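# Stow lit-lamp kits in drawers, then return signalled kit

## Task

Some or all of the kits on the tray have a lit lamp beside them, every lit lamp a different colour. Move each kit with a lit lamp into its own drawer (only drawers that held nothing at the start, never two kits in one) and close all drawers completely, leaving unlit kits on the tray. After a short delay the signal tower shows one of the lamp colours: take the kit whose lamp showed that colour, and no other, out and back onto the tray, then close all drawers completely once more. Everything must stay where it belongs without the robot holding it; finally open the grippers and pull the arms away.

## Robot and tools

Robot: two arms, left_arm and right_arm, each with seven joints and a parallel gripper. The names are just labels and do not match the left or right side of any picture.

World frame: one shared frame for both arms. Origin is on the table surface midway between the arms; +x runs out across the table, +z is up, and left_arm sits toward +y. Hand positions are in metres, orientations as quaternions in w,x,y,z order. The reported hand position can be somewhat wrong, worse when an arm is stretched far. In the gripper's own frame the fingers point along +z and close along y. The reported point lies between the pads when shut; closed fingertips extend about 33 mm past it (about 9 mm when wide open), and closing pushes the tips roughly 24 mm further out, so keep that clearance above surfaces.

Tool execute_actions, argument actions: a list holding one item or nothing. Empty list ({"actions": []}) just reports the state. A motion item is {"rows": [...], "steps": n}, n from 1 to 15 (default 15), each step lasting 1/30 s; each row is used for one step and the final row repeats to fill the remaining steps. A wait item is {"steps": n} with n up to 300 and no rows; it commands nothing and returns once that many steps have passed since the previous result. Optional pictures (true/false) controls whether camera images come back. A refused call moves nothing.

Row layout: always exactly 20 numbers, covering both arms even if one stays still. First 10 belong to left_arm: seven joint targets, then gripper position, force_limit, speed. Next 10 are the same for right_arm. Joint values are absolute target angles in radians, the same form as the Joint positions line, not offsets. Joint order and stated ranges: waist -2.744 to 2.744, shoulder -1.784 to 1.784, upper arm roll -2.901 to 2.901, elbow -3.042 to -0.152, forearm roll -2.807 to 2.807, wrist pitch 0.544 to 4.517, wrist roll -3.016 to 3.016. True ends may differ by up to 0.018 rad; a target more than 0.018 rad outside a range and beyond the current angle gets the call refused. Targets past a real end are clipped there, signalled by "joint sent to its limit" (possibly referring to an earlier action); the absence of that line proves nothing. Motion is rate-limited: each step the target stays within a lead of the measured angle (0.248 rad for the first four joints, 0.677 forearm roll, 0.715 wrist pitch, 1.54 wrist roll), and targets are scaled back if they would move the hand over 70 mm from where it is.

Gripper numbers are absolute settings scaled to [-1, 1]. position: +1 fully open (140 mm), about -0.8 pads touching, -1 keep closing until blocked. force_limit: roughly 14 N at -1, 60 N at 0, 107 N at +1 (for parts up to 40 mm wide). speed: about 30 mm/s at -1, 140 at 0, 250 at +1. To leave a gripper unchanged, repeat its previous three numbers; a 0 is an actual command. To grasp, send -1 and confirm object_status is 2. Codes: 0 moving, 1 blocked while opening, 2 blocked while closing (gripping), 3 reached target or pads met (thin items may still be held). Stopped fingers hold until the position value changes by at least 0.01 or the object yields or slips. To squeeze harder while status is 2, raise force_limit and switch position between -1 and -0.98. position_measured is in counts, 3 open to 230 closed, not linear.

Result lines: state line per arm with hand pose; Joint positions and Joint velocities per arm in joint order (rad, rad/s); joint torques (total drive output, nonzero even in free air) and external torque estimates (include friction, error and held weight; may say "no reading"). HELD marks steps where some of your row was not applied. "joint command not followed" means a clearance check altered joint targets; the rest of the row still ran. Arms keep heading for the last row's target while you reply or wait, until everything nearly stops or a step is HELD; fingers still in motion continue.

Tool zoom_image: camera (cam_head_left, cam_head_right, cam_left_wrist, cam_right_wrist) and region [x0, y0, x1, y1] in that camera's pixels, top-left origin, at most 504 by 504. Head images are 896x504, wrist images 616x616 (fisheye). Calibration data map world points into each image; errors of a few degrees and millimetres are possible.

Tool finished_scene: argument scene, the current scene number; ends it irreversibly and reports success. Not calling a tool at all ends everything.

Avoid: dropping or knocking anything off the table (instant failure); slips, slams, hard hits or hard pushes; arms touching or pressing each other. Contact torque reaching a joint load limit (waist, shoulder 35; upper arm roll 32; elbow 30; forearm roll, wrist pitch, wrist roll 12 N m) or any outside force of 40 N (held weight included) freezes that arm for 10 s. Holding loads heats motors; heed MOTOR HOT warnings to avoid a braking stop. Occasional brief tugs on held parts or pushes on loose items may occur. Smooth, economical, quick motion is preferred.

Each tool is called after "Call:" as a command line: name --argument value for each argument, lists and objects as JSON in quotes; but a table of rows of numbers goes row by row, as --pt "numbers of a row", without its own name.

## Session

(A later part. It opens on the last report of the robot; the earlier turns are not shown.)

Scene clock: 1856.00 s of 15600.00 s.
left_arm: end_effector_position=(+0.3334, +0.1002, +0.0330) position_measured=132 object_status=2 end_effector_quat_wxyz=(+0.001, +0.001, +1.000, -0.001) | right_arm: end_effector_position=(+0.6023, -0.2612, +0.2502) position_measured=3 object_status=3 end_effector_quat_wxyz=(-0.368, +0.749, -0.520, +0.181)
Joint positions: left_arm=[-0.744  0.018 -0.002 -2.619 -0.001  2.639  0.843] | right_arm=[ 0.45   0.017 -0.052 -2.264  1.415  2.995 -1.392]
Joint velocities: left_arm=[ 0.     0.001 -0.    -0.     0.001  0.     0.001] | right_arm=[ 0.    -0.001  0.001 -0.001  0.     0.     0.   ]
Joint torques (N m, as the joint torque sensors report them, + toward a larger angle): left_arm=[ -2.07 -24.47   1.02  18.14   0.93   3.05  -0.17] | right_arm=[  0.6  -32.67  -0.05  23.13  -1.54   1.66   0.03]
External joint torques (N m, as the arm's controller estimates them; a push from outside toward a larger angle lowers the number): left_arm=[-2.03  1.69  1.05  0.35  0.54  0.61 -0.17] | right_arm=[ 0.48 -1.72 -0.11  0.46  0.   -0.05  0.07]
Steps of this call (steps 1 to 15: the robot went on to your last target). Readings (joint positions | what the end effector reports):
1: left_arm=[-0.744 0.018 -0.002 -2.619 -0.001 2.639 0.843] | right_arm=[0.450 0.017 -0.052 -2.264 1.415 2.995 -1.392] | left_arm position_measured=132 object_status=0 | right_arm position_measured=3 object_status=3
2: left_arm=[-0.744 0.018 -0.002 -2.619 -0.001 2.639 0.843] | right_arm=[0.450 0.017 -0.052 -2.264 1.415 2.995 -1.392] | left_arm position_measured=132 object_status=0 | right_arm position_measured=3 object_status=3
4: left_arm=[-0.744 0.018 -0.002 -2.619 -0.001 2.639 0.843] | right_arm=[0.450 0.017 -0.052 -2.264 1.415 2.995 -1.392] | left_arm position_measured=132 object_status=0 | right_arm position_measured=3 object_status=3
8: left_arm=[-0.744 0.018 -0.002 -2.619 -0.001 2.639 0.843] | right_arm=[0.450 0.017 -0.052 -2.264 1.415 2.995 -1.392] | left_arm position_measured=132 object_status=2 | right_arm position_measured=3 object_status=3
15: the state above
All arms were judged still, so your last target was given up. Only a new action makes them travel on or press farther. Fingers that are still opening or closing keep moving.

Call:
execute_actions --actions '[{"rows":[[-0.746,-0.018,0,-2.6156,0,2.58,0.836,-1,0,-0.6,0.45,0.017,-0.05,-2.264,1.415,2.995,-1.392,1,0,0],[-0.746,-0.018,0,-2.6156,0,2.56,0.836,-1,0,-0.6,0.45,0.017,-0.05,-2.264,1.415,2.995,-1.392,1,0,0],[-0.746,-0.057,0,-2.61,0,2.52,0.836,-1,0,-0.6,0.45,0.017,-0.05,-2.264,1.415,2.995,-1.392,1,0,0],[-0.746,-0.057,0,-2.61,0,2.49,0.836,-1,0,-0.6,0.45,0.017,-0.05,-2.264,1.415,2.995,-1.392,1,0,0],[-0.746,-0.105,0,-2.598,0,2.45,0.836,-1,0,-0.6,0.45,0.017,-0.05,-2.264,1.415,2.995,-1.392,1,0,0],[-0.746,-0.105,0,-2.598,0,2.41,0.836,-1,0,-0.6,0.45,0.017,-0.05,-2.264,1.415,2.995,-1.392,1,0,0],[-0.746,-0.152,0,-2.585,0,2.36,0.836,-1,0,-0.6,0.45,0.017,-0.05,-2.264,1.415,2.995,-1.392,1,0,0],[-0.746,-0.19,0,-2.565,0,2.3,0.836,-1,0,-0.6,0.45,0.017,-0.05,-2.264,1.415,2.995,-1.392,1,0,0],[-0.746,-0.225,0,-2.542,0,2.24,0.836,-1,0,-0.6,0.45,0.017,-0.05,-2.264,1.415,2.995,-1.392,1,0,0],[-0.746,-0.26,0,-2.52,0,2.18,0.836,-1,0,-0.6,0.45,0.017,-0.05,-2.264,1.415,2.995,-1.392,1,0,0],[-0.746,-0.294,0,-2.4946,0,2.12,0.836,-1,0,-0.6,0.45,0.017,-0.05,-2.264,1.415,2.995,-1.392,1,0,0],[-0.746,-0.32,0,-2.45,0,2.06,0.836,-1,0,-0.6,0.45,0.017,-0.05,-2.264,1.415,2.995,-1.392,1,0,0],[-0.746,-0.35,0,-2.4,0,2.0,0.836,-1,0,-0.6,0.45,0.017,-0.05,-2.264,1.415,2.995,-1.392,1,0,0],[-0.746,-0.3745,0,-2.355,0,1.98,0.836,-1,0,-0.6,0.45,0.017,-0.05,-2.264,1.415,2.995,-1.392,1,0,0]],"steps":15}]' --pictures false

Call:
execute_actions --actions '[{"steps":12}]' --pictures false

Call:
execute_actions --actions '[{"rows":[[0.36,-0.3745,0,-2.355,0,1.98,1.99,-1,0,-0.6,0.45,0.017,-0.05,-2.264,1.415,2.995,-1.392,1,0,0]],"steps":15}]' --pictures false

Call:
execute_actions --actions '[{"steps":25}]' --pictures false

Call:
execute_actions --actions '[{"rows":[[0.36,0.0502,0,-1.8974,0,1.9476,1.99,-1,0,-0.6,0.45,0.017,-0.05,-2.264,1.415,2.995,-1.392,1,0,0]],"steps":15}]' --pictures false

Call:
execute_actions --actions '[{"steps":20}]' --pictures false

Call:
execute_actions --actions '[{"rows":[[0.36,0.0502,0,-1.8974,0,2.0,1.99,-1,0,-0.6,0.45,0.017,-0.05,-2.264,1.415,2.995,-1.392,1,0,0],[0.36,0.06,0,-1.93,0,2.036,1.99,-1,0,-0.6,0.45,0.017,-0.05,-2.264,1.415,2.995,-1.392,1,0,0],[0.36,0.06,0,-1.93,0,2.036,1.99,-1,0,-0.6,0.45,0.017,-0.05,-2.264,1.415,2.995,-1.392,1,0,0],[0.36,0.06,0,-1.93,0,2.036,1.99,-1,0,-0.6,0.45,0.017,-0.05,-2.264,1.415,2.995,-1.392,1,0,0],[0.36,0.0725,0,-1.9604,0,2.036,1.99,-1,0,-0.6,0.45,0.017,-0.05,-2.264,1.415,2.995,-1.392,1,0,0]],"steps":15}]' --pictures false

Call:
execute_actions --actions '[{"steps":20}]'

Scene clock: 1911.13 s of 15600.00 s.
left_arm: end_effector_position=(+0.3536, +0.0820, +0.2286) position_measured=132 object_status=2 end_effector_quat_wxyz=(+0.027, +0.001, +0.999, -0.024) | right_arm: end_effector_position=(+0.6023, -0.2612, +0.2502) position_measured=3 object_status=3 end_effector_quat_wxyz=(-0.368, +0.749, -0.520, +0.181)
Joint positions: left_arm=[-0.744 -0.327 -0.002 -2.417 -0.001  2.163  0.843] | right_arm=[ 0.45   0.017 -0.052 -2.264  1.415  2.995 -1.392]
Joint velocities: left_arm=[-0.    -0.714  0.002  0.937  0.001 -1.02   0.001] | right_arm=[ 0.002 -0.    -0.001  0.    -0.001  0.    -0.   ]
Joint torques (N m, as the joint torque sensors report them, + toward a larger angle): left_arm=[ -1.61 -12.23   1.26  15.71   1.21   0.48  -0.35] | right_arm=[  0.54 -32.54   0.23  23.22  -1.57   1.59   0.06]
External joint torques (N m, as the arm's controller estimates them; a push from outside toward a larger angle lowers the number): left_arm=[-1.71 -0.98  1.41  1.45  0.58 -0.8  -0.35] | right_arm=[ 0.43 -1.57  0.18  0.5  -0.02 -0.13  0.1 ]
Steps of this call (steps 1 to 90: nothing new was sent; then 51.63 s passed at rest; steps 91 to 105: all 15 steps of this action). Readings (joint positions | what the end effector reports):
91: left_arm=[-0.744 0.012 -0.002 -2.620 -0.001 2.629 0.843] | right_arm=[0.450 0.017 -0.052 -2.264 1.415 2.995 -1.392] | left_arm position_measured=132 object_status=2 | right_arm position_measured=3 object_status=3
92: left_arm=[-0.744 0.004 -0.002 -2.620 -0.001 2.617 0.843] | right_arm=[0.450 0.017 -0.052 -2.264 1.415 2.995 -1.392] | left_arm position_measured=132 object_status=2 | right_arm position_measured=3 object_status=3
94: left_arm=[-0.744 -0.025 -0.002 -2.618 -0.001 2.581 0.843] | right_arm=[0.450 0.017 -0.052 -2.264 1.415 2.995 -1.392] | left_arm position_measured=132 object_status=2 | right_arm position_measured=3 object_status=3
98: left_arm=[-0.744 -0.115 -0.002 -2.596 -0.001 2.466 0.843] | right_arm=[0.450 0.017 -0.052 -2.264 1.415 2.995 -1.392] | left_arm position_measured=132 object_status=2 | right_arm position_measured=3 object_status=3
105: the state above

Scene clock: 1911.53 s of 15600.00 s.
left_arm: end_effector_position=(+0.3377, +0.0962, +0.2635) position_measured=132 object_status=2 end_effector_quat_wxyz=(+0.008, +0.001, +1.000, -0.007) | right_arm: end_effector_position=(+0.6023, -0.2612, +0.2502) position_measured=3 object_status=3 end_effector_quat_wxyz=(-0.368, +0.749, -0.520, +0.181)
Joint positions: left_arm=[-0.744 -0.375 -0.002 -2.355 -0.001  2.001  0.843] | right_arm=[ 0.45   0.017 -0.052 -2.264  1.415  2.995 -1.392]
Joint velocities: left_arm=[-0.    -0.    -0.     0.001 -0.002 -0.107  0.001] | right_arm=[-0.     0.001 -0.002 -0.001  0.001 -0.     0.002]
Joint torques (N m, as the joint torque sensors report them, + toward a larger angle): left_arm=[ -2.03 -17.7    1.3   23.94   1.24   2.32  -0.19] | right_arm=[  0.54 -32.46   0.16  22.78  -1.56   1.61   0.08]
External joint torques (N m, as the arm's controller estimates them; a push from outside toward a larger angle lowers the number): left_arm=[-1.95  1.52  1.69 -0.65  0.52 -0.25 -0.19] | right_arm=[ 0.57 -1.76  0.24  0.27 -0.04 -0.11  0.12]
Steps of this call (steps 1 to 12: the robot went on to your last target). Readings (joint positions | what the end effector reports):
1: left_arm=[-0.744 -0.348 -0.002 -2.390 -0.001 2.133 0.843] | right_arm=[0.450 0.017 -0.052 -2.264 1.415 2.995 -1.392] | left_arm position_measured=132 object_status=2 | right_arm position_measured=3 object_status=3
2: left_arm=[-0.744 -0.364 -0.002 -2.372 -0.001 2.108 0.843] | right_arm=[0.450 0.017 -0.052 -2.264 1.415 2.995 -1.392] | left_arm position_measured=132 object_status=2 | right_arm position_measured=3 object_status=3
4: left_arm=[-0.744 -0.378 -0.002 -2.355 -0.001 2.070 0.843] | right_arm=[0.450 0.017 -0.052 -2.264 1.415 2.995 -1.392] | left_arm position_measured=132 object_status=2 | right_arm position_measured=3 object_status=3
8: left_arm=[-0.744 -0.377 -0.002 -2.354 -0.001 2.023 0.843] | right_arm=[0.450 0.017 -0.052 -2.264 1.415 2.995 -1.392] | left_arm position_measured=132 object_status=2 | right_arm position_measured=3 object_status=3
12: the state above

Scene clock: 1912.03 s of 15600.00 s.
left_arm: end_effector_position=(+0.4470, +0.3799, +0.2620) position_measured=132 object_status=2 end_effector_quat_wxyz=(+0.005, +0.005, +1.000, -0.001) | right_arm: end_effector_position=(+0.6023, -0.2612, +0.2502) position_measured=3 object_status=3 end_effector_quat_wxyz=(-0.368, +0.749, -0.520, +0.181)
Joint positions: left_arm=[-0.036 -0.374 -0.002 -2.355 -0.002  1.99   1.559] | right_arm=[ 0.45   0.017 -0.052 -2.264  1.415  2.995 -1.392]
Joint velocities: left_arm=[ 1.407  0.     0.081  0.001  0.003 -0.009  0.855] | right_arm=[-0.     0.001 -0.    -0.001  0.     0.     0.001]
Joint torques (N m, as the joint torque sensors report them, + toward a larger angle): left_arm=[ -3.93 -18.95  -3.94  24.16   1.31   1.99   0.61] | right_arm=[  0.19 -32.85  -0.31  23.36  -1.51   1.65   0.09]
External joint torques (N m, as the arm's controller estimates them; a push from outside toward a larger angle lowers the number): left_arm=[ 1.62  0.83  0.23  0.5   0.68 -0.24  0.62] | right_arm=[ 0.3  -2.05 -0.13  0.77  0.01 -0.09  0.13]
Steps of this call (steps 1 to 15: all 15 steps of this action). Readings (joint positions | what the end effector reports):
1: left_arm=[-0.712 -0.375 -0.015 -2.355 -0.002 1.999 0.912] | right_arm=[0.450 0.017 -0.052 -2.264 1.415 2.995 -1.392] | left_arm position_measured=132 object_status=2 | right_arm position_measured=3 object_status=3
2: left_arm=[-0.670 -0.375 -0.018 -2.355 -0.002 1.998 0.979] | right_arm=[0.450 0.017 -0.052 -2.264 1.415 2.995 -1.392] | left_arm position_measured=132 object_status=2 | right_arm position_measured=3 object_status=3
4: left_arm=[-0.577 -0.375 -0.014 -2.355 -0.002 1.996 1.100] | right_arm=[0.450 0.017 -0.052 -2.264 1.415 2.995 -1.392] | left_arm position_measured=132 object_status=2 | right_arm position_measured=3 object_status=3
8: left_arm=[-0.384 -0.374 -0.007 -2.355 -0.002 1.993 1.304] | right_arm=[0.450 0.017 -0.052 -2.264 1.415 2.995 -1.392] | left_arm position_measured=132 object_status=2 | right_arm position_measured=3 object_status=3
15: the state above

Scene clock: 1912.87 s of 15600.00 s.
left_arm: end_effector_position=(+0.4151, +0.5491, +0.2614) position_measured=132 object_status=2 end_effector_quat_wxyz=(+0.001, +0.003, +1.000, -0.000) | right_arm: end_effector_position=(+0.6023, -0.2612, +0.2502) position_measured=3 object_status=3 end_effector_quat_wxyz=(-0.368, +0.749, -0.520, +0.181)
Joint positions: left_arm=[ 0.357 -0.374  0.003 -2.355 -0.001  1.983  1.95 ] | right_arm=[ 0.45   0.017 -0.052 -2.264  1.415  2.995 -1.392]
Joint velocities: left_arm=[ 0.    -0.001  0.001  0.001  0.001 -0.001  0.11 ] | right_arm=[-0.    -0.001 -0.     0.001 -0.     0.001 -0.001]
Joint torques (N m, as the joint torque sensors report them, + toward a larger angle): left_arm=[  0.87 -18.96  -1.71  23.8    1.26   2.07   0.54] | right_arm=[  0.36 -32.72  -0.33  22.99  -1.52   1.63   0.  ]
External joint torques (N m, as the arm's controller estimates them; a push from outside toward a larger angle lowers the number): left_arm=[ 0.86  0.02 -1.35 -0.47  0.49 -0.36  0.54] | right_arm=[ 0.32 -1.66 -0.32  0.19  0.02 -0.1   0.04]
Steps of this call (steps 1 to 25: the robot went on to your last target). Readings (joint positions | what the end effector reports):
1: left_arm=[0.015 -0.374 -0.002 -2.355 -0.002 1.990 1.587] | right_arm=[0.450 0.017 -0.052 -2.264 1.415 2.995 -1.392] | left_arm position_measured=132 object_status=2 | right_arm position_measured=3 object_status=3
2: left_arm=[0.065 -0.374 -0.001 -2.355 -0.002 1.990 1.613] | right_arm=[0.450 0.017 -0.052 -2.264 1.415 2.995 -1.392] | left_arm position_measured=132 object_status=2 | right_arm position_measured=3 object_status=3
4: left_arm=[0.166 -0.374 -0.001 -2.355 -0.002 1.990 1.660] | right_arm=[0.450 0.017 -0.052 -2.264 1.415 2.995 -1.392] | left_arm position_measured=132 object_status=2 | right_arm position_measured=3 object_status=3
8: left_arm=[0.325 -0.374 0.008 -2.355 -0.001 1.987 1.770] | right_arm=[0.450 0.017 -0.052 -2.264 1.415 2.995 -1.392] | left_arm position_measured=132 object_status=2 | right_arm position_measured=3 object_status=3
25: the state above

Scene clock: 1913.37 s of 15600.00 s.
left_arm: end_effector_position=(+0.5437, +0.5999, +0.2595) position_measured=132 object_status=2 end_effector_quat_wxyz=(+0.000, +0.015, +1.000, -0.001) | right_arm: end_effector_position=(+0.6023, -0.2612, +0.2502) position_measured=3 object_status=3 end_effector_quat_wxyz=(-0.368, +0.749, -0.520, +0.181)
Joint positions: left_arm=[ 0.358  0.05   0.002 -1.902 -0.001  1.952  1.977] | right_arm=[ 0.45   0.017 -0.052 -2.264  1.415  2.995 -1.392]
Joint velocities: left_arm=[-0.001  0.    -0.001  0.036 -0.    -0.002  0.023] | right_arm=[-0.    -0.001  0.     0.    -0.    -0.    -0.002]
Joint torques (N m, as the joint torque sensors report them, + toward a larger angle): left_arm=[  0.67 -33.42  -0.59  24.24   1.3    1.94   0.35] | right_arm=[  0.46 -32.47  -0.35  23.3   -1.51   1.66   0.03]
External joint torques (N m, as the arm's controller estimates them; a push from outside toward a larger angle lowers the number): left_arm=[ 0.7  -0.52 -0.61  0.67  0.53 -0.36  0.35] | right_arm=[ 0.55 -1.37 -0.2   0.49  0.03 -0.09  0.07]
Steps of this call (steps 1 to 15: all 15 steps of this action). Readings (joint positions | what the end effector reports):
1: left_arm=[0.358 -0.325 0.003 -2.296 -0.001 1.956 1.954] | right_arm=[0.450 0.017 -0.052 -2.264 1.415 2.995 -1.392] | left_arm position_measured=132 object_status=2 | right_arm position_measured=3 object_status=3
2: left_arm=[0.358 -0.253 0.003 -2.218 -0.001 1.957 1.956] | right_arm=[0.450 0.017 -0.052 -2.264 1.415 2.995 -1.392] | left_arm position_measured=132 object_status=2 | right_arm position_measured=3 object_status=3
4: left_arm=[0.358 -0.116 0.003 -2.073 -0.001 1.955 1.961] | right_arm=[0.450 0.017 -0.052 -2.264 1.415 2.995 -1.392] | left_arm position_measured=132 object_status=2 | right_arm position_measured=3 object_status=3
8: left_arm=[0.358 0.029 0.002 -1.934 -0.001 1.955 1.969] | right_arm=[0.450 0.017 -0.052 -2.264 1.415 2.995 -1.392] | left_arm position_measured=132 object_status=2 | right_arm position_measured=3 object_status=3
15: the state above

Scene clock: 1914.03 s of 15600.00 s.
left_arm: end_effector_position=(+0.5440, +0.6000, +0.2603) position_measured=132 object_status=2 end_effector_quat_wxyz=(+0.000, +0.018, +1.000, -0.000) | right_arm: end_effector_position=(+0.6023, -0.2612, +0.2502) position_measured=3 object_status=3 end_effector_quat_wxyz=(-0.368, +0.749, -0.520, +0.181)
Joint positions: left_arm=[ 0.358  0.05   0.002 -1.9   -0.001  1.951  1.982] | right_arm=[ 0.45   0.017 -0.052 -2.264  1.415  2.995 -1.392]
Joint velocities: left_arm=[-0.002 -0.001 -0.    -0.001  0.001 -0.001  0.004] | right_arm=[-0.     0.001  0.001  0.001 -0.001 -0.     0.   ]
Joint torques (N m, as the joint torque sensors report them, + toward a larger angle): left_arm=[  1.23 -34.13  -0.71  25.29   1.29   2.08   0.37] | right_arm=[  0.37 -32.74  -0.13  23.35  -1.53   1.62   0.  ]
External joint torques (N m, as the arm's controller estimates them; a push from outside toward a larger angle lowers the number): left_arm=[ 1.22 -0.44 -0.77  1.1   0.5  -0.33  0.37] | right_arm=[ 0.31 -1.92 -0.13  0.7   0.01 -0.09  0.04]
Steps of this call (steps 1 to 15: the robot went on to your last target; steps 16 to 20: nothing new was sent). Readings (joint positions | what the end effector reports):
1: left_arm=[0.358 0.050 0.002 -1.901 -0.001 1.952 1.977] | right_arm=[0.450 0.017 -0.052 -2.264 1.415 2.995 -1.392] | left_arm position_measured=132 object_status=2 | right_arm position_measured=3 object_status=3
2: left_arm=[0.358 0.050 0.002 -1.901 -0.001 1.952 1.978] | right_arm=[0.450 0.017 -0.052 -2.264 1.415 2.995 -1.392] | left_arm position_measured=132 object_status=2 | right_arm position_measured=3 object_status=3
4: left_arm=[0.358 0.050 0.002 -1.900 -0.001 1.952 1.979] | right_arm=[0.450 0.017 -0.052 -2.264 1.415 2.995 -1.392] | left_arm position_measured=132 object_status=2 | right_arm position_measured=3 object_status=3
8: left_arm=[0.358 0.050 0.002 -1.900 -0.001 1.951 1.980] | right_arm=[0.450 0.017 -0.052 -2.264 1.415 2.995 -1.392] | left_arm position_measured=132 object_status=2 | right_arm position_measured=3 object_status=3
20: the state above
All arms were judged still, so your last target was given up. Only a new action makes them travel on or press farther. Fingers that are still opening or closing keep moving.

Scene clock: 1914.53 s of 15600.00 s.
left_arm: end_effector_position=(+0.5412, +0.5989, +0.2236) position_measured=132 object_status=2 end_effector_quat_wxyz=(-0.005, +0.019, +1.000, -0.003) | right_arm: end_effector_position=(+0.6023, -0.2612, +0.2502) position_measured=3 object_status=3 end_effector_quat_wxyz=(-0.368, +0.749, -0.520, +0.181)
Joint positions: left_arm=[ 0.358  0.075  0.002 -1.961 -0.001  2.026  1.983] | right_arm=[ 0.45   0.017 -0.052 -2.264  1.415  2.995 -1.392]
Joint velocities: left_arm=[-0.001 -0.001  0.001 -0.002  0.001  0.03   0.001] | right_arm=[ 0.     0.     0.    -0.    -0.002 -0.001  0.   ]
Joint torques (N m, as the joint torque sensors report them, + toward a larger angle): left_arm=[  0.57 -36.01  -0.97  24.14   1.31   3.15   0.45] | right_arm=[  0.24 -32.82  -0.43  22.87  -1.51   1.61   0.09]
External joint torques (N m, as the arm's controller estimates them; a push from outside toward a larger angle lowers the number): left_arm=[ 0.47 -1.76 -1.14  0.29  0.55  0.79  0.45] | right_arm=[ 0.23 -1.83 -0.39  0.16  0.03 -0.12  0.13]
Steps of this call (steps 1 to 15: all 15 steps of this action). Readings (joint positions | what the end effector reports):
1: left_arm=[0.358 0.050 0.002 -1.900 -0.001 1.957 1.983] | right_arm=[0.450 0.017 -0.052 -2.264 1.415 2.995 -1.392] | left_arm position_measured=132 object_status=2 | right_arm position_measured=3 object_status=3
2: left_arm=[0.358 0.050 0.002 -1.905 -0.001 1.971 1.983] | right_arm=[0.450 0.017 -0.052 -2.264 1.415 2.995 -1.392] | left_arm position_measured=132 object_status=2 | right_arm position_measured=3 object_status=3
4: left_arm=[0.358 0.054 0.002 -1.918 -0.001 1.991 1.983] | right_arm=[0.450 0.017 -0.052 -2.264 1.415 2.995 -1.392] | left_arm position_measured=132 object_status=2 | right_arm position_measured=3 object_status=3
8: left_arm=[0.358 0.069 0.002 -1.952 -0.001 2.013 1.983] | right_arm=[0.450 0.017 -0.052 -2.264 1.415 2.995 -1.392] | left_arm position_measured=132 object_status=2 | right_arm position_measured=3 object_status=3
15: the state above

Scene clock: 1915.20 s of 15600.00 s.
left_arm: end_effector_position=(+0.5427, +0.5995, +0.2240) position_measured=132 object_status=2 end_effector_quat_wxyz=(-0.003, +0.019, +1.000, -0.002) | right_arm: end_effector_position=(+0.6023, -0.2612, +0.2502) position_measured=3 object_status=3 end_effector_quat_wxyz=(-0.368, +0.749, -0.520, +0.181)
Joint positions: left_arm=[ 0.358  0.075  0.002 -1.961 -0.001  2.031  1.983] | right_arm=[ 0.45   0.017 -0.052 -2.264  1.415  2.995 -1.392]
Joint velocities: left_arm=[-0.     0.    -0.     0.001 -0.002  0.     0.   ] | right_arm=[ 0.     0.    -0.    -0.     0.001 -0.     0.002]
Joint torques (N m, as the joint torque sensors report them, + toward a larger angle): left_arm=[  0.95 -36.02  -1.13  24.36   1.33   3.24   0.41] | right_arm=[  0.03 -32.88  -0.15  23.    -1.53   1.65   0.02]
External joint torques (N m, as the arm's controller estimates them; a push from outside toward a larger angle lowers the number): left_arm=[ 0.88 -1.81 -1.27  0.45  0.57  0.84  0.41] | right_arm=[ 0.08 -2.04 -0.04  0.35  0.   -0.08  0.06]
Steps of this call (steps 1 to 15: the robot went on to your last target; steps 16 to 20: nothing new was sent). Readings (joint positions | what the end effector reports):
1: left_arm=[0.358 0.075 0.002 -1.961 -0.001 2.027 1.983] | right_arm=[0.450 0.017 -0.052 -2.264 1.415 2.995 -1.392] | left_arm position_measured=132 object_status=2 | right_arm position_measured=3 object_status=3
2: left_arm=[0.358 0.075 0.002 -1.961 -0.001 2.028 1.983] | right_arm=[0.450 0.017 -0.052 -2.264 1.415 2.995 -1.392] | left_arm position_measured=132 object_status=2 | right_arm position_measured=3 object_status=3
4: left_arm=[0.358 0.075 0.002 -1.961 -0.001 2.029 1.983] | right_arm=[0.450 0.017 -0.052 -2.264 1.415 2.995 -1.392] | left_arm position_measured=132 object_status=2 | right_arm position_measured=3 object_status=3
8: left_arm=[0.358 0.075 0.002 -1.961 -0.001 2.030 1.983] | right_arm=[0.450 0.017 -0.052 -2.264 1.415 2.995 -1.392] | left_arm position_measured=132 object_status=2 | right_arm position_measured=3 object_status=3
20: the state above
All arms were judged still, so your last target was given up. Only a new action makes them travel on or press farther. Fingers that are still opening or closing keep moving.
camera_calibration (this result's frames):
cam_left_wrist: T_world_to_cam=[[0.195557, 0.978853, -0.0600286, -0.671313], [0.896706, -0.153691, 0.415087, -0.474356], [0.397084, -0.135001, -0.907799, 0.259375], [0, 0, 0, 1]] pos_world=[0.453645, 0.619228, 0.392062]
cam_right_wrist: T_world_to_cam=[[-0.656726, -0.191797, -0.729332, 0.525082], [-0.611664, 0.701164, 0.366383, 0.451175], [0.44111, 0.686719, -0.577787, 0.23448], [0, 0, 0, 1]] pos_world=[0.517371, -0.37666, 0.353136]

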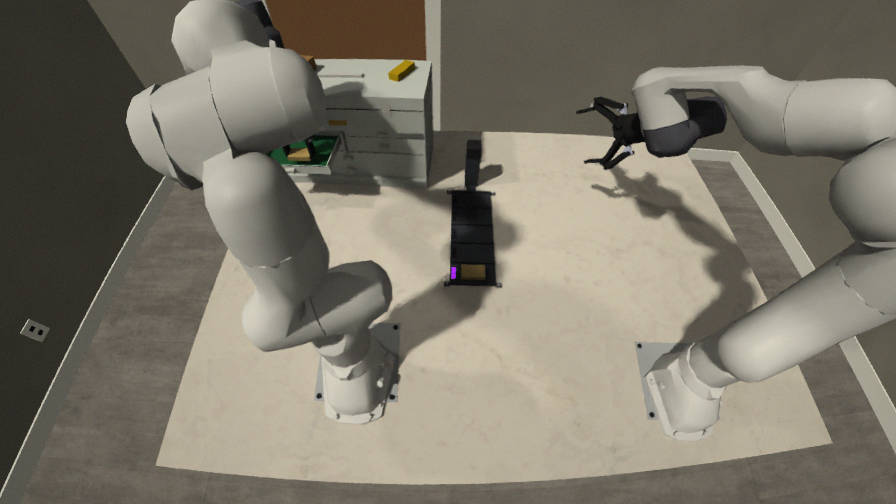

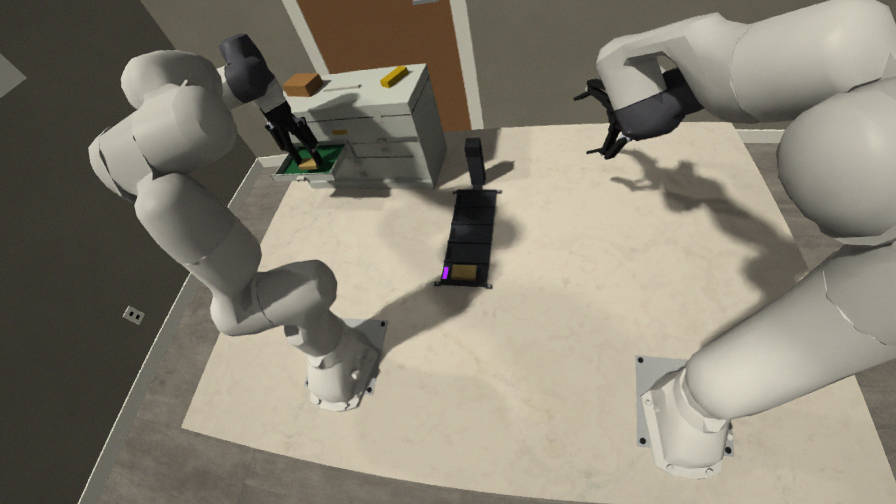

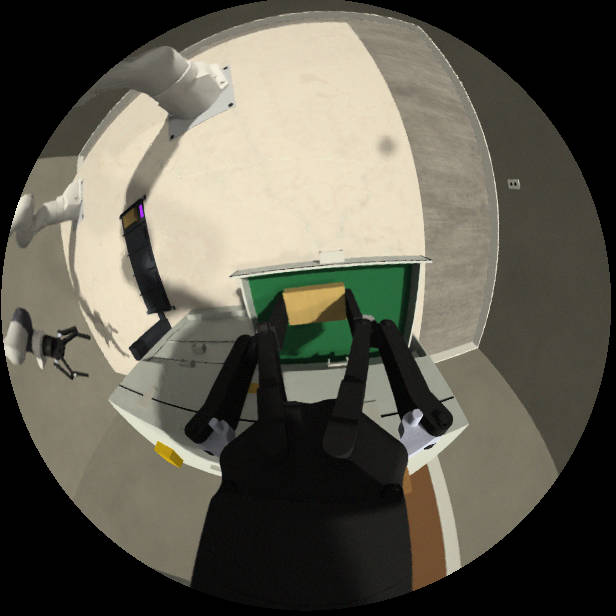

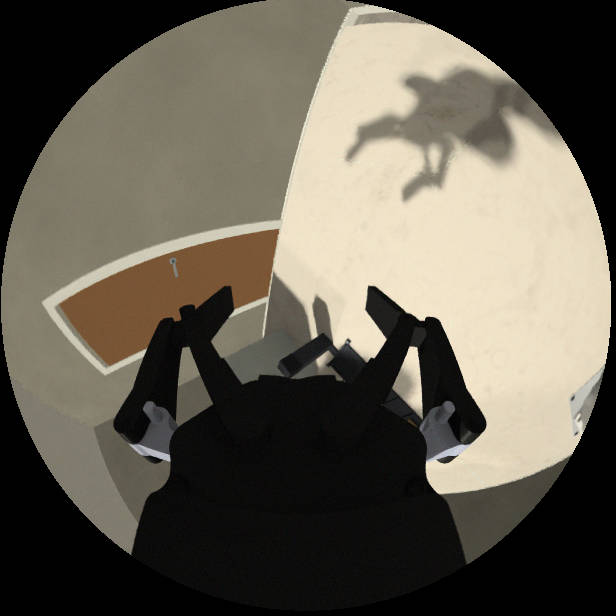

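Descend to ~.202.

Call:
execute_actions --actions '[{"rows":[[0.36,0.082,0,-1.978,0,2.065,1.99,-1,0,-0.6,0.45,0.017,-0.05,-2.264,1.415,2.995,-1.392,1,0,0],[0.36,0.082,0,-1.978,0,2.075,1.99,-1,0,-0.6,0.45,0.017,-0.05,-2.264,1.415,2.995,-1.392,1,0,0],[0.36,0.082,0,-1.978,0,2.085,1.99,-1,0,-0.6,0.45,0.017,-0.05,-2.264,1.415,2.995,-1.392,1,0,0],[0.36,0.082,0,-1.978,0,2.092,1.99,-1,0,-0.6,0.45,0.017,-0.05,-2.264,1.415,2.995,-1.392,1,0,0],[0.36,0.092,0,-1.996,0,2.092,1.99,-1,0,-0.6,0.45,0.017,-0.05,-2.264,1.415,2.995,-1.392,1,0,0]],"steps":15}]' --pictures false

Call:
execute_actions --actions '[{"steps":15}]' --pictures false

Scene clock: 1930.30 s of 15600.00 s.
left_arm: end_effector_position=(+0.5424, +0.5994, +0.2023) position_measured=132 object_status=2 end_effector_quat_wxyz=(-0.003, +0.019, +1.000, -0.002) | right_arm: end_effector_position=(+0.6023, -0.2612, +0.2502) position_measured=3 object_status=3 end_effector_quat_wxyz=(-0.368, +0.749, -0.520, +0.181)
Joint positions: left_arm=[ 0.358  0.093  0.002 -1.996 -0.001  2.083  1.983] | right_arm=[ 0.45   0.017 -0.052 -2.264  1.415  2.995 -1.392]
Joint velocities: left_arm=[ 0.    -0.001  0.001 -0.    -0.001  0.023  0.   ] | right_arm=[-0.     0.001  0.    -0.    -0.     0.001 -0.   ]
Joint torques (N m, as the joint torque sensors report them, + toward a larger angle): left_arm=[  0.35 -35.08  -0.95  23.86   1.34   3.24   0.41] | right_arm=[  0.42 -32.84  -0.48  22.91  -1.51   1.67   0.01]
External joint torques (N m, as the arm's controller estimates them; a push from outside toward a larger angle lowers the number): left_arm=[ 0.28 -0.65 -1.1   0.34  0.61  0.88  0.41] | right_arm=[ 0.39 -2.08 -0.45  0.3   0.02 -0.05  0.05]
Steps of this call (steps 1 to 90: nothing new was sent; then 11.60 s passed at rest; steps 91 to 105: all 15 steps of this action). Readings (joint positions | what the end effector reports):
91: left_arm=[0.358 0.075 0.002 -1.964 -0.001 2.036 1.983] | right_arm=[0.450 0.017 -0.052 -2.264 1.415 2.995 -1.392] | left_arm position_measured=132 object_status=2 | right_arm position_measured=3 object_status=3
92: left_arm=[0.358 0.076 0.002 -1.968 -0.001 2.042 1.983] | right_arm=[0.450 0.017 -0.052 -2.264 1.415 2.995 -1.392] | left_arm position_measured=132 object_status=2 | right_arm position_measured=3 object_status=3
94: left_arm=[0.358 0.080 0.002 -1.974 -0.001 2.055 1.983] | right_arm=[0.450 0.017 -0.052 -2.264 1.415 2.995 -1.392] | left_arm position_measured=132 object_status=2 | right_arm position_measured=3 object_status=3
98: left_arm=[0.358 0.089 0.002 -1.991 -0.001 2.073 1.983] | right_arm=[0.450 0.017 -0.052 -2.264 1.415 2.995 -1.392] | left_arm position_measured=132 object_status=2 | right_arm position_measured=3 object_status=3
105: the state above

Scene clock: 1930.80 s of 15600.00 s.
left_arm: end_effector_position=(+0.5435, +0.5998, +0.2026) position_measured=132 object_status=2 end_effector_quat_wxyz=(-0.001, +0.019, +1.000, -0.001) | right_arm: end_effector_position=(+0.6023, -0.2612, +0.2502) position_measured=3 object_status=3 end_effector_quat_wxyz=(-0.368, +0.749, -0.520, +0.181)
Joint positions: left_arm=[ 0.358  0.093  0.002 -1.996 -0.001  2.087  1.983] | right_arm=[ 0.45   0.017 -0.052 -2.264  1.415  2.995 -1.392]
Joint velocities: left_arm=[ 0.001 -0.    -0.     0.001 -0.     0.001 -0.001] | right_arm=[-0.003 -0.001 -0.     0.     0.001  0.001  0.   ]
Joint torques (N m, as the joint torque sensors report them, + toward a larger angle): left_arm=[  1.1  -34.87  -0.86  22.95   1.33   3.32   0.37] | right_arm=[  0.49 -32.6   -0.38  22.97  -1.53   1.62   0.06]
External joint torques (N m, as the arm's controller estimates them; a push from outside toward a larger angle lowers the number): left_arm=[ 1.05 -0.12 -1.01 -0.8   0.59  0.91  0.37] | right_arm=[ 0.69 -1.51 -0.13  0.18  0.01 -0.15  0.1 ]
Steps of this call (steps 1 to 15: the robot went on to your last target). Readings (joint positions | what the end effector reports):
1: left_arm=[0.358 0.093 0.002 -1.996 -0.001 2.084 1.983] | right_arm=[0.450 0.017 -0.052 -2.264 1.415 2.995 -1.392] | left_arm position_measured=132 object_status=2 | right_arm position_measured=3 object_status=3
2: left_arm=[0.358 0.093 0.002 -1.996 -0.001 2.084 1.983] | right_arm=[0.450 0.017 -0.052 -2.264 1.415 2.995 -1.392] | left_arm position_measured=132 object_status=2 | right_arm position_measured=3 object_status=3
4: left_arm=[0.358 0.093 0.002 -1.996 -0.001 2.085 1.983] | right_arm=[0.450 0.017 -0.052 -2.264 1.415 2.995 -1.392] | left_arm position_measured=132 object_status=2 | right_arm position_measured=3 object_status=3
8: left_arm=[0.358 0.093 0.002 -1.996 -0.001 2.086 1.983] | right_arm=[0.450 0.017 -0.052 -2.264 1.415 2.995 -1.392] | left_arm position_measured=132 object_status=2 | right_arm position_measured=3 object_status=3
15: the state above
All arms were judged still, so your last target was given up. Only a new action makes them travel on or press farther. Fingers that are still opening or closing keep moving.

No contact yet; go to .194.

Call:
execute_actions --actions '[{"rows":[[0.36,0.1,0,-2.0075,0,2.111,1.99,-1,0,-0.6,0.45,0.017,-0.05,-2.264,1.415,2.995,-1.392,1,0,0]],"steps":15}]' --pictures false

Call:
execute_actions --actions '[{"steps":10}]' --pictures false

Scene clock: 1939.57 s of 15600.00 s.
left_arm: end_effector_position=(+0.5465, +0.6006, +0.2013) position_measured=132 object_status=2 end_effector_quat_wxyz=(+0.004, +0.019, +1.000, +0.001) | right_arm: end_effector_position=(+0.6023, -0.2612, +0.2502) position_measured=3 object_status=3 end_effector_quat_wxyz=(-0.368, +0.749, -0.520, +0.181)
Joint positions: left_arm=[ 0.358  0.094  0.001 -2.002 -0.001  2.104  1.983] | right_arm=[ 0.45   0.017 -0.052 -2.264  1.415  2.995 -1.392]
Joint velocities: left_arm=[ 0.002 -0.002 -0.    -0.002 -0.     0.005 -0.002] | right_arm=[ 0.     0.001  0.    -0.001 -0.001  0.001 -0.001]
Joint torques (N m, as the joint torque sensors report them, + toward a larger angle): left_arm=[  0.48 -30.33  -0.71  20.09   1.28   3.42   0.51] | right_arm=[  0.52 -32.62  -0.28  23.13  -1.57   1.7    0.01]
External joint torques (N m, as the arm's controller estimates them; a push from outside toward a larger angle lowers the number): left_arm=[ 0.48  4.33 -0.81 -3.59  0.55  0.99  0.51] | right_arm=[ 0.6  -1.84 -0.14  0.54 -0.04 -0.04  0.05]
Steps of this call (steps 1 to 90: nothing new was sent; then 5.27 s passed at rest; steps 91 to 105: all 15 steps of this action). Readings (joint positions | what the end effector reports):
91: left_arm=[0.358 0.093 0.002 -1.998 -0.001 2.090 1.983] | right_arm=[0.450 0.017 -0.052 -2.264 1.415 2.995 -1.392] | left_arm position_measured=132 object_status=2 | right_arm position_measured=3 object_status=3
92: left_arm=[0.358 0.094 0.002 -2.000 -0.001 2.094 1.983] | right_arm=[0.450 0.017 -0.052 -2.264 1.415 2.995 -1.392] | left_arm position_measured=132 object_status=2 | right_arm position_measured=3 object_status=3
94: left_arm=[0.358 0.094 0.002 -2.000 -0.001 2.097 1.983] | right_arm=[0.450 0.017 -0.052 -2.264 1.415 2.995 -1.392] | left_arm position_measured=132 object_status=2 | right_arm position_measured=3 object_status=3
98: left_arm=[0.358 0.094 0.001 -2.001 -0.001 2.102 1.983] | right_arm=[0.450 0.017 -0.052 -2.264 1.415 2.995 -1.392] | left_arm position_measured=132 object_status=2 | right_arm position_measured=3 object_status=3
105: the state above

Scene clock: 1939.90 s of 15600.00 s.
left_arm: end_effector_position=(+0.5467, +0.6007, +0.2013) position_measured=132 object_status=2 end_effector_quat_wxyz=(+0.005, +0.019, +1.000, +0.001) | right_arm: end_effector_position=(+0.6023, -0.2612, +0.2502) position_measured=3 object_status=3 end_effector_quat_wxyz=(-0.368, +0.749, -0.520, +0.181)
Joint positions: left_arm=[ 0.358  0.094  0.001 -2.002 -0.001  2.105  1.984] | right_arm=[ 0.45   0.017 -0.052 -2.264  1.415  2.995 -1.392]
Joint velocities: left_arm=[-0.002  0.001  0.001 -0.001  0.001  0.     0.001] | right_arm=[-0.001 -0.001 -0.     0.001 -0.     0.001 -0.001]
Joint torques (N m, as the joint torque sensors report them, + toward a larger angle): left_arm=[  0.34 -30.15  -0.8   19.75   1.34   3.54   0.41] | right_arm=[  0.2  -32.67  -0.17  23.01  -1.53   1.67   0.07]
External joint torques (N m, as the arm's controller estimates them; a push from outside toward a larger angle lowers the number): left_arm=[ 0.39  4.36 -0.86 -3.86  0.61  1.11  0.41] | right_arm=[ 0.25 -1.61 -0.07  0.21  0.01 -0.07  0.12]
Steps of this call (steps 1 to 10: the robot went on to your last target). Readings (joint positions | what the end effector reports):
1: left_arm=[0.358 0.094 0.001 -2.002 -0.001 2.104 1.983] | right_arm=[0.450 0.017 -0.052 -2.264 1.415 2.995 -1.392] | left_arm position_measured=132 object_status=2 | right_arm position_measured=3 object_status=3
2: left_arm=[0.358 0.094 0.001 -2.002 -0.001 2.104 1.984] | right_arm=[0.450 0.017 -0.052 -2.264 1.415 2.995 -1.392] | left_arm position_measured=132 object_status=2 | right_arm position_measured=3 object_status=3
4: left_arm=[0.358 0.094 0.001 -2.002 -0.001 2.104 1.984] | right_arm=[0.450 0.017 -0.052 -2.264 1.415 2.995 -1.392] | left_arm position_measured=132 object_status=2 | right_arm position_measured=3 object_status=3
8: left_arm=[0.358 0.094 0.001 -2.002 -0.001 2.105 1.984] | right_arm=[0.450 0.017 -0.052 -2.264 1.415 2.995 -1.392] | left_arm position_measured=132 object_status=2 | right_arm position_measured=3 object_status=3
10: the state above


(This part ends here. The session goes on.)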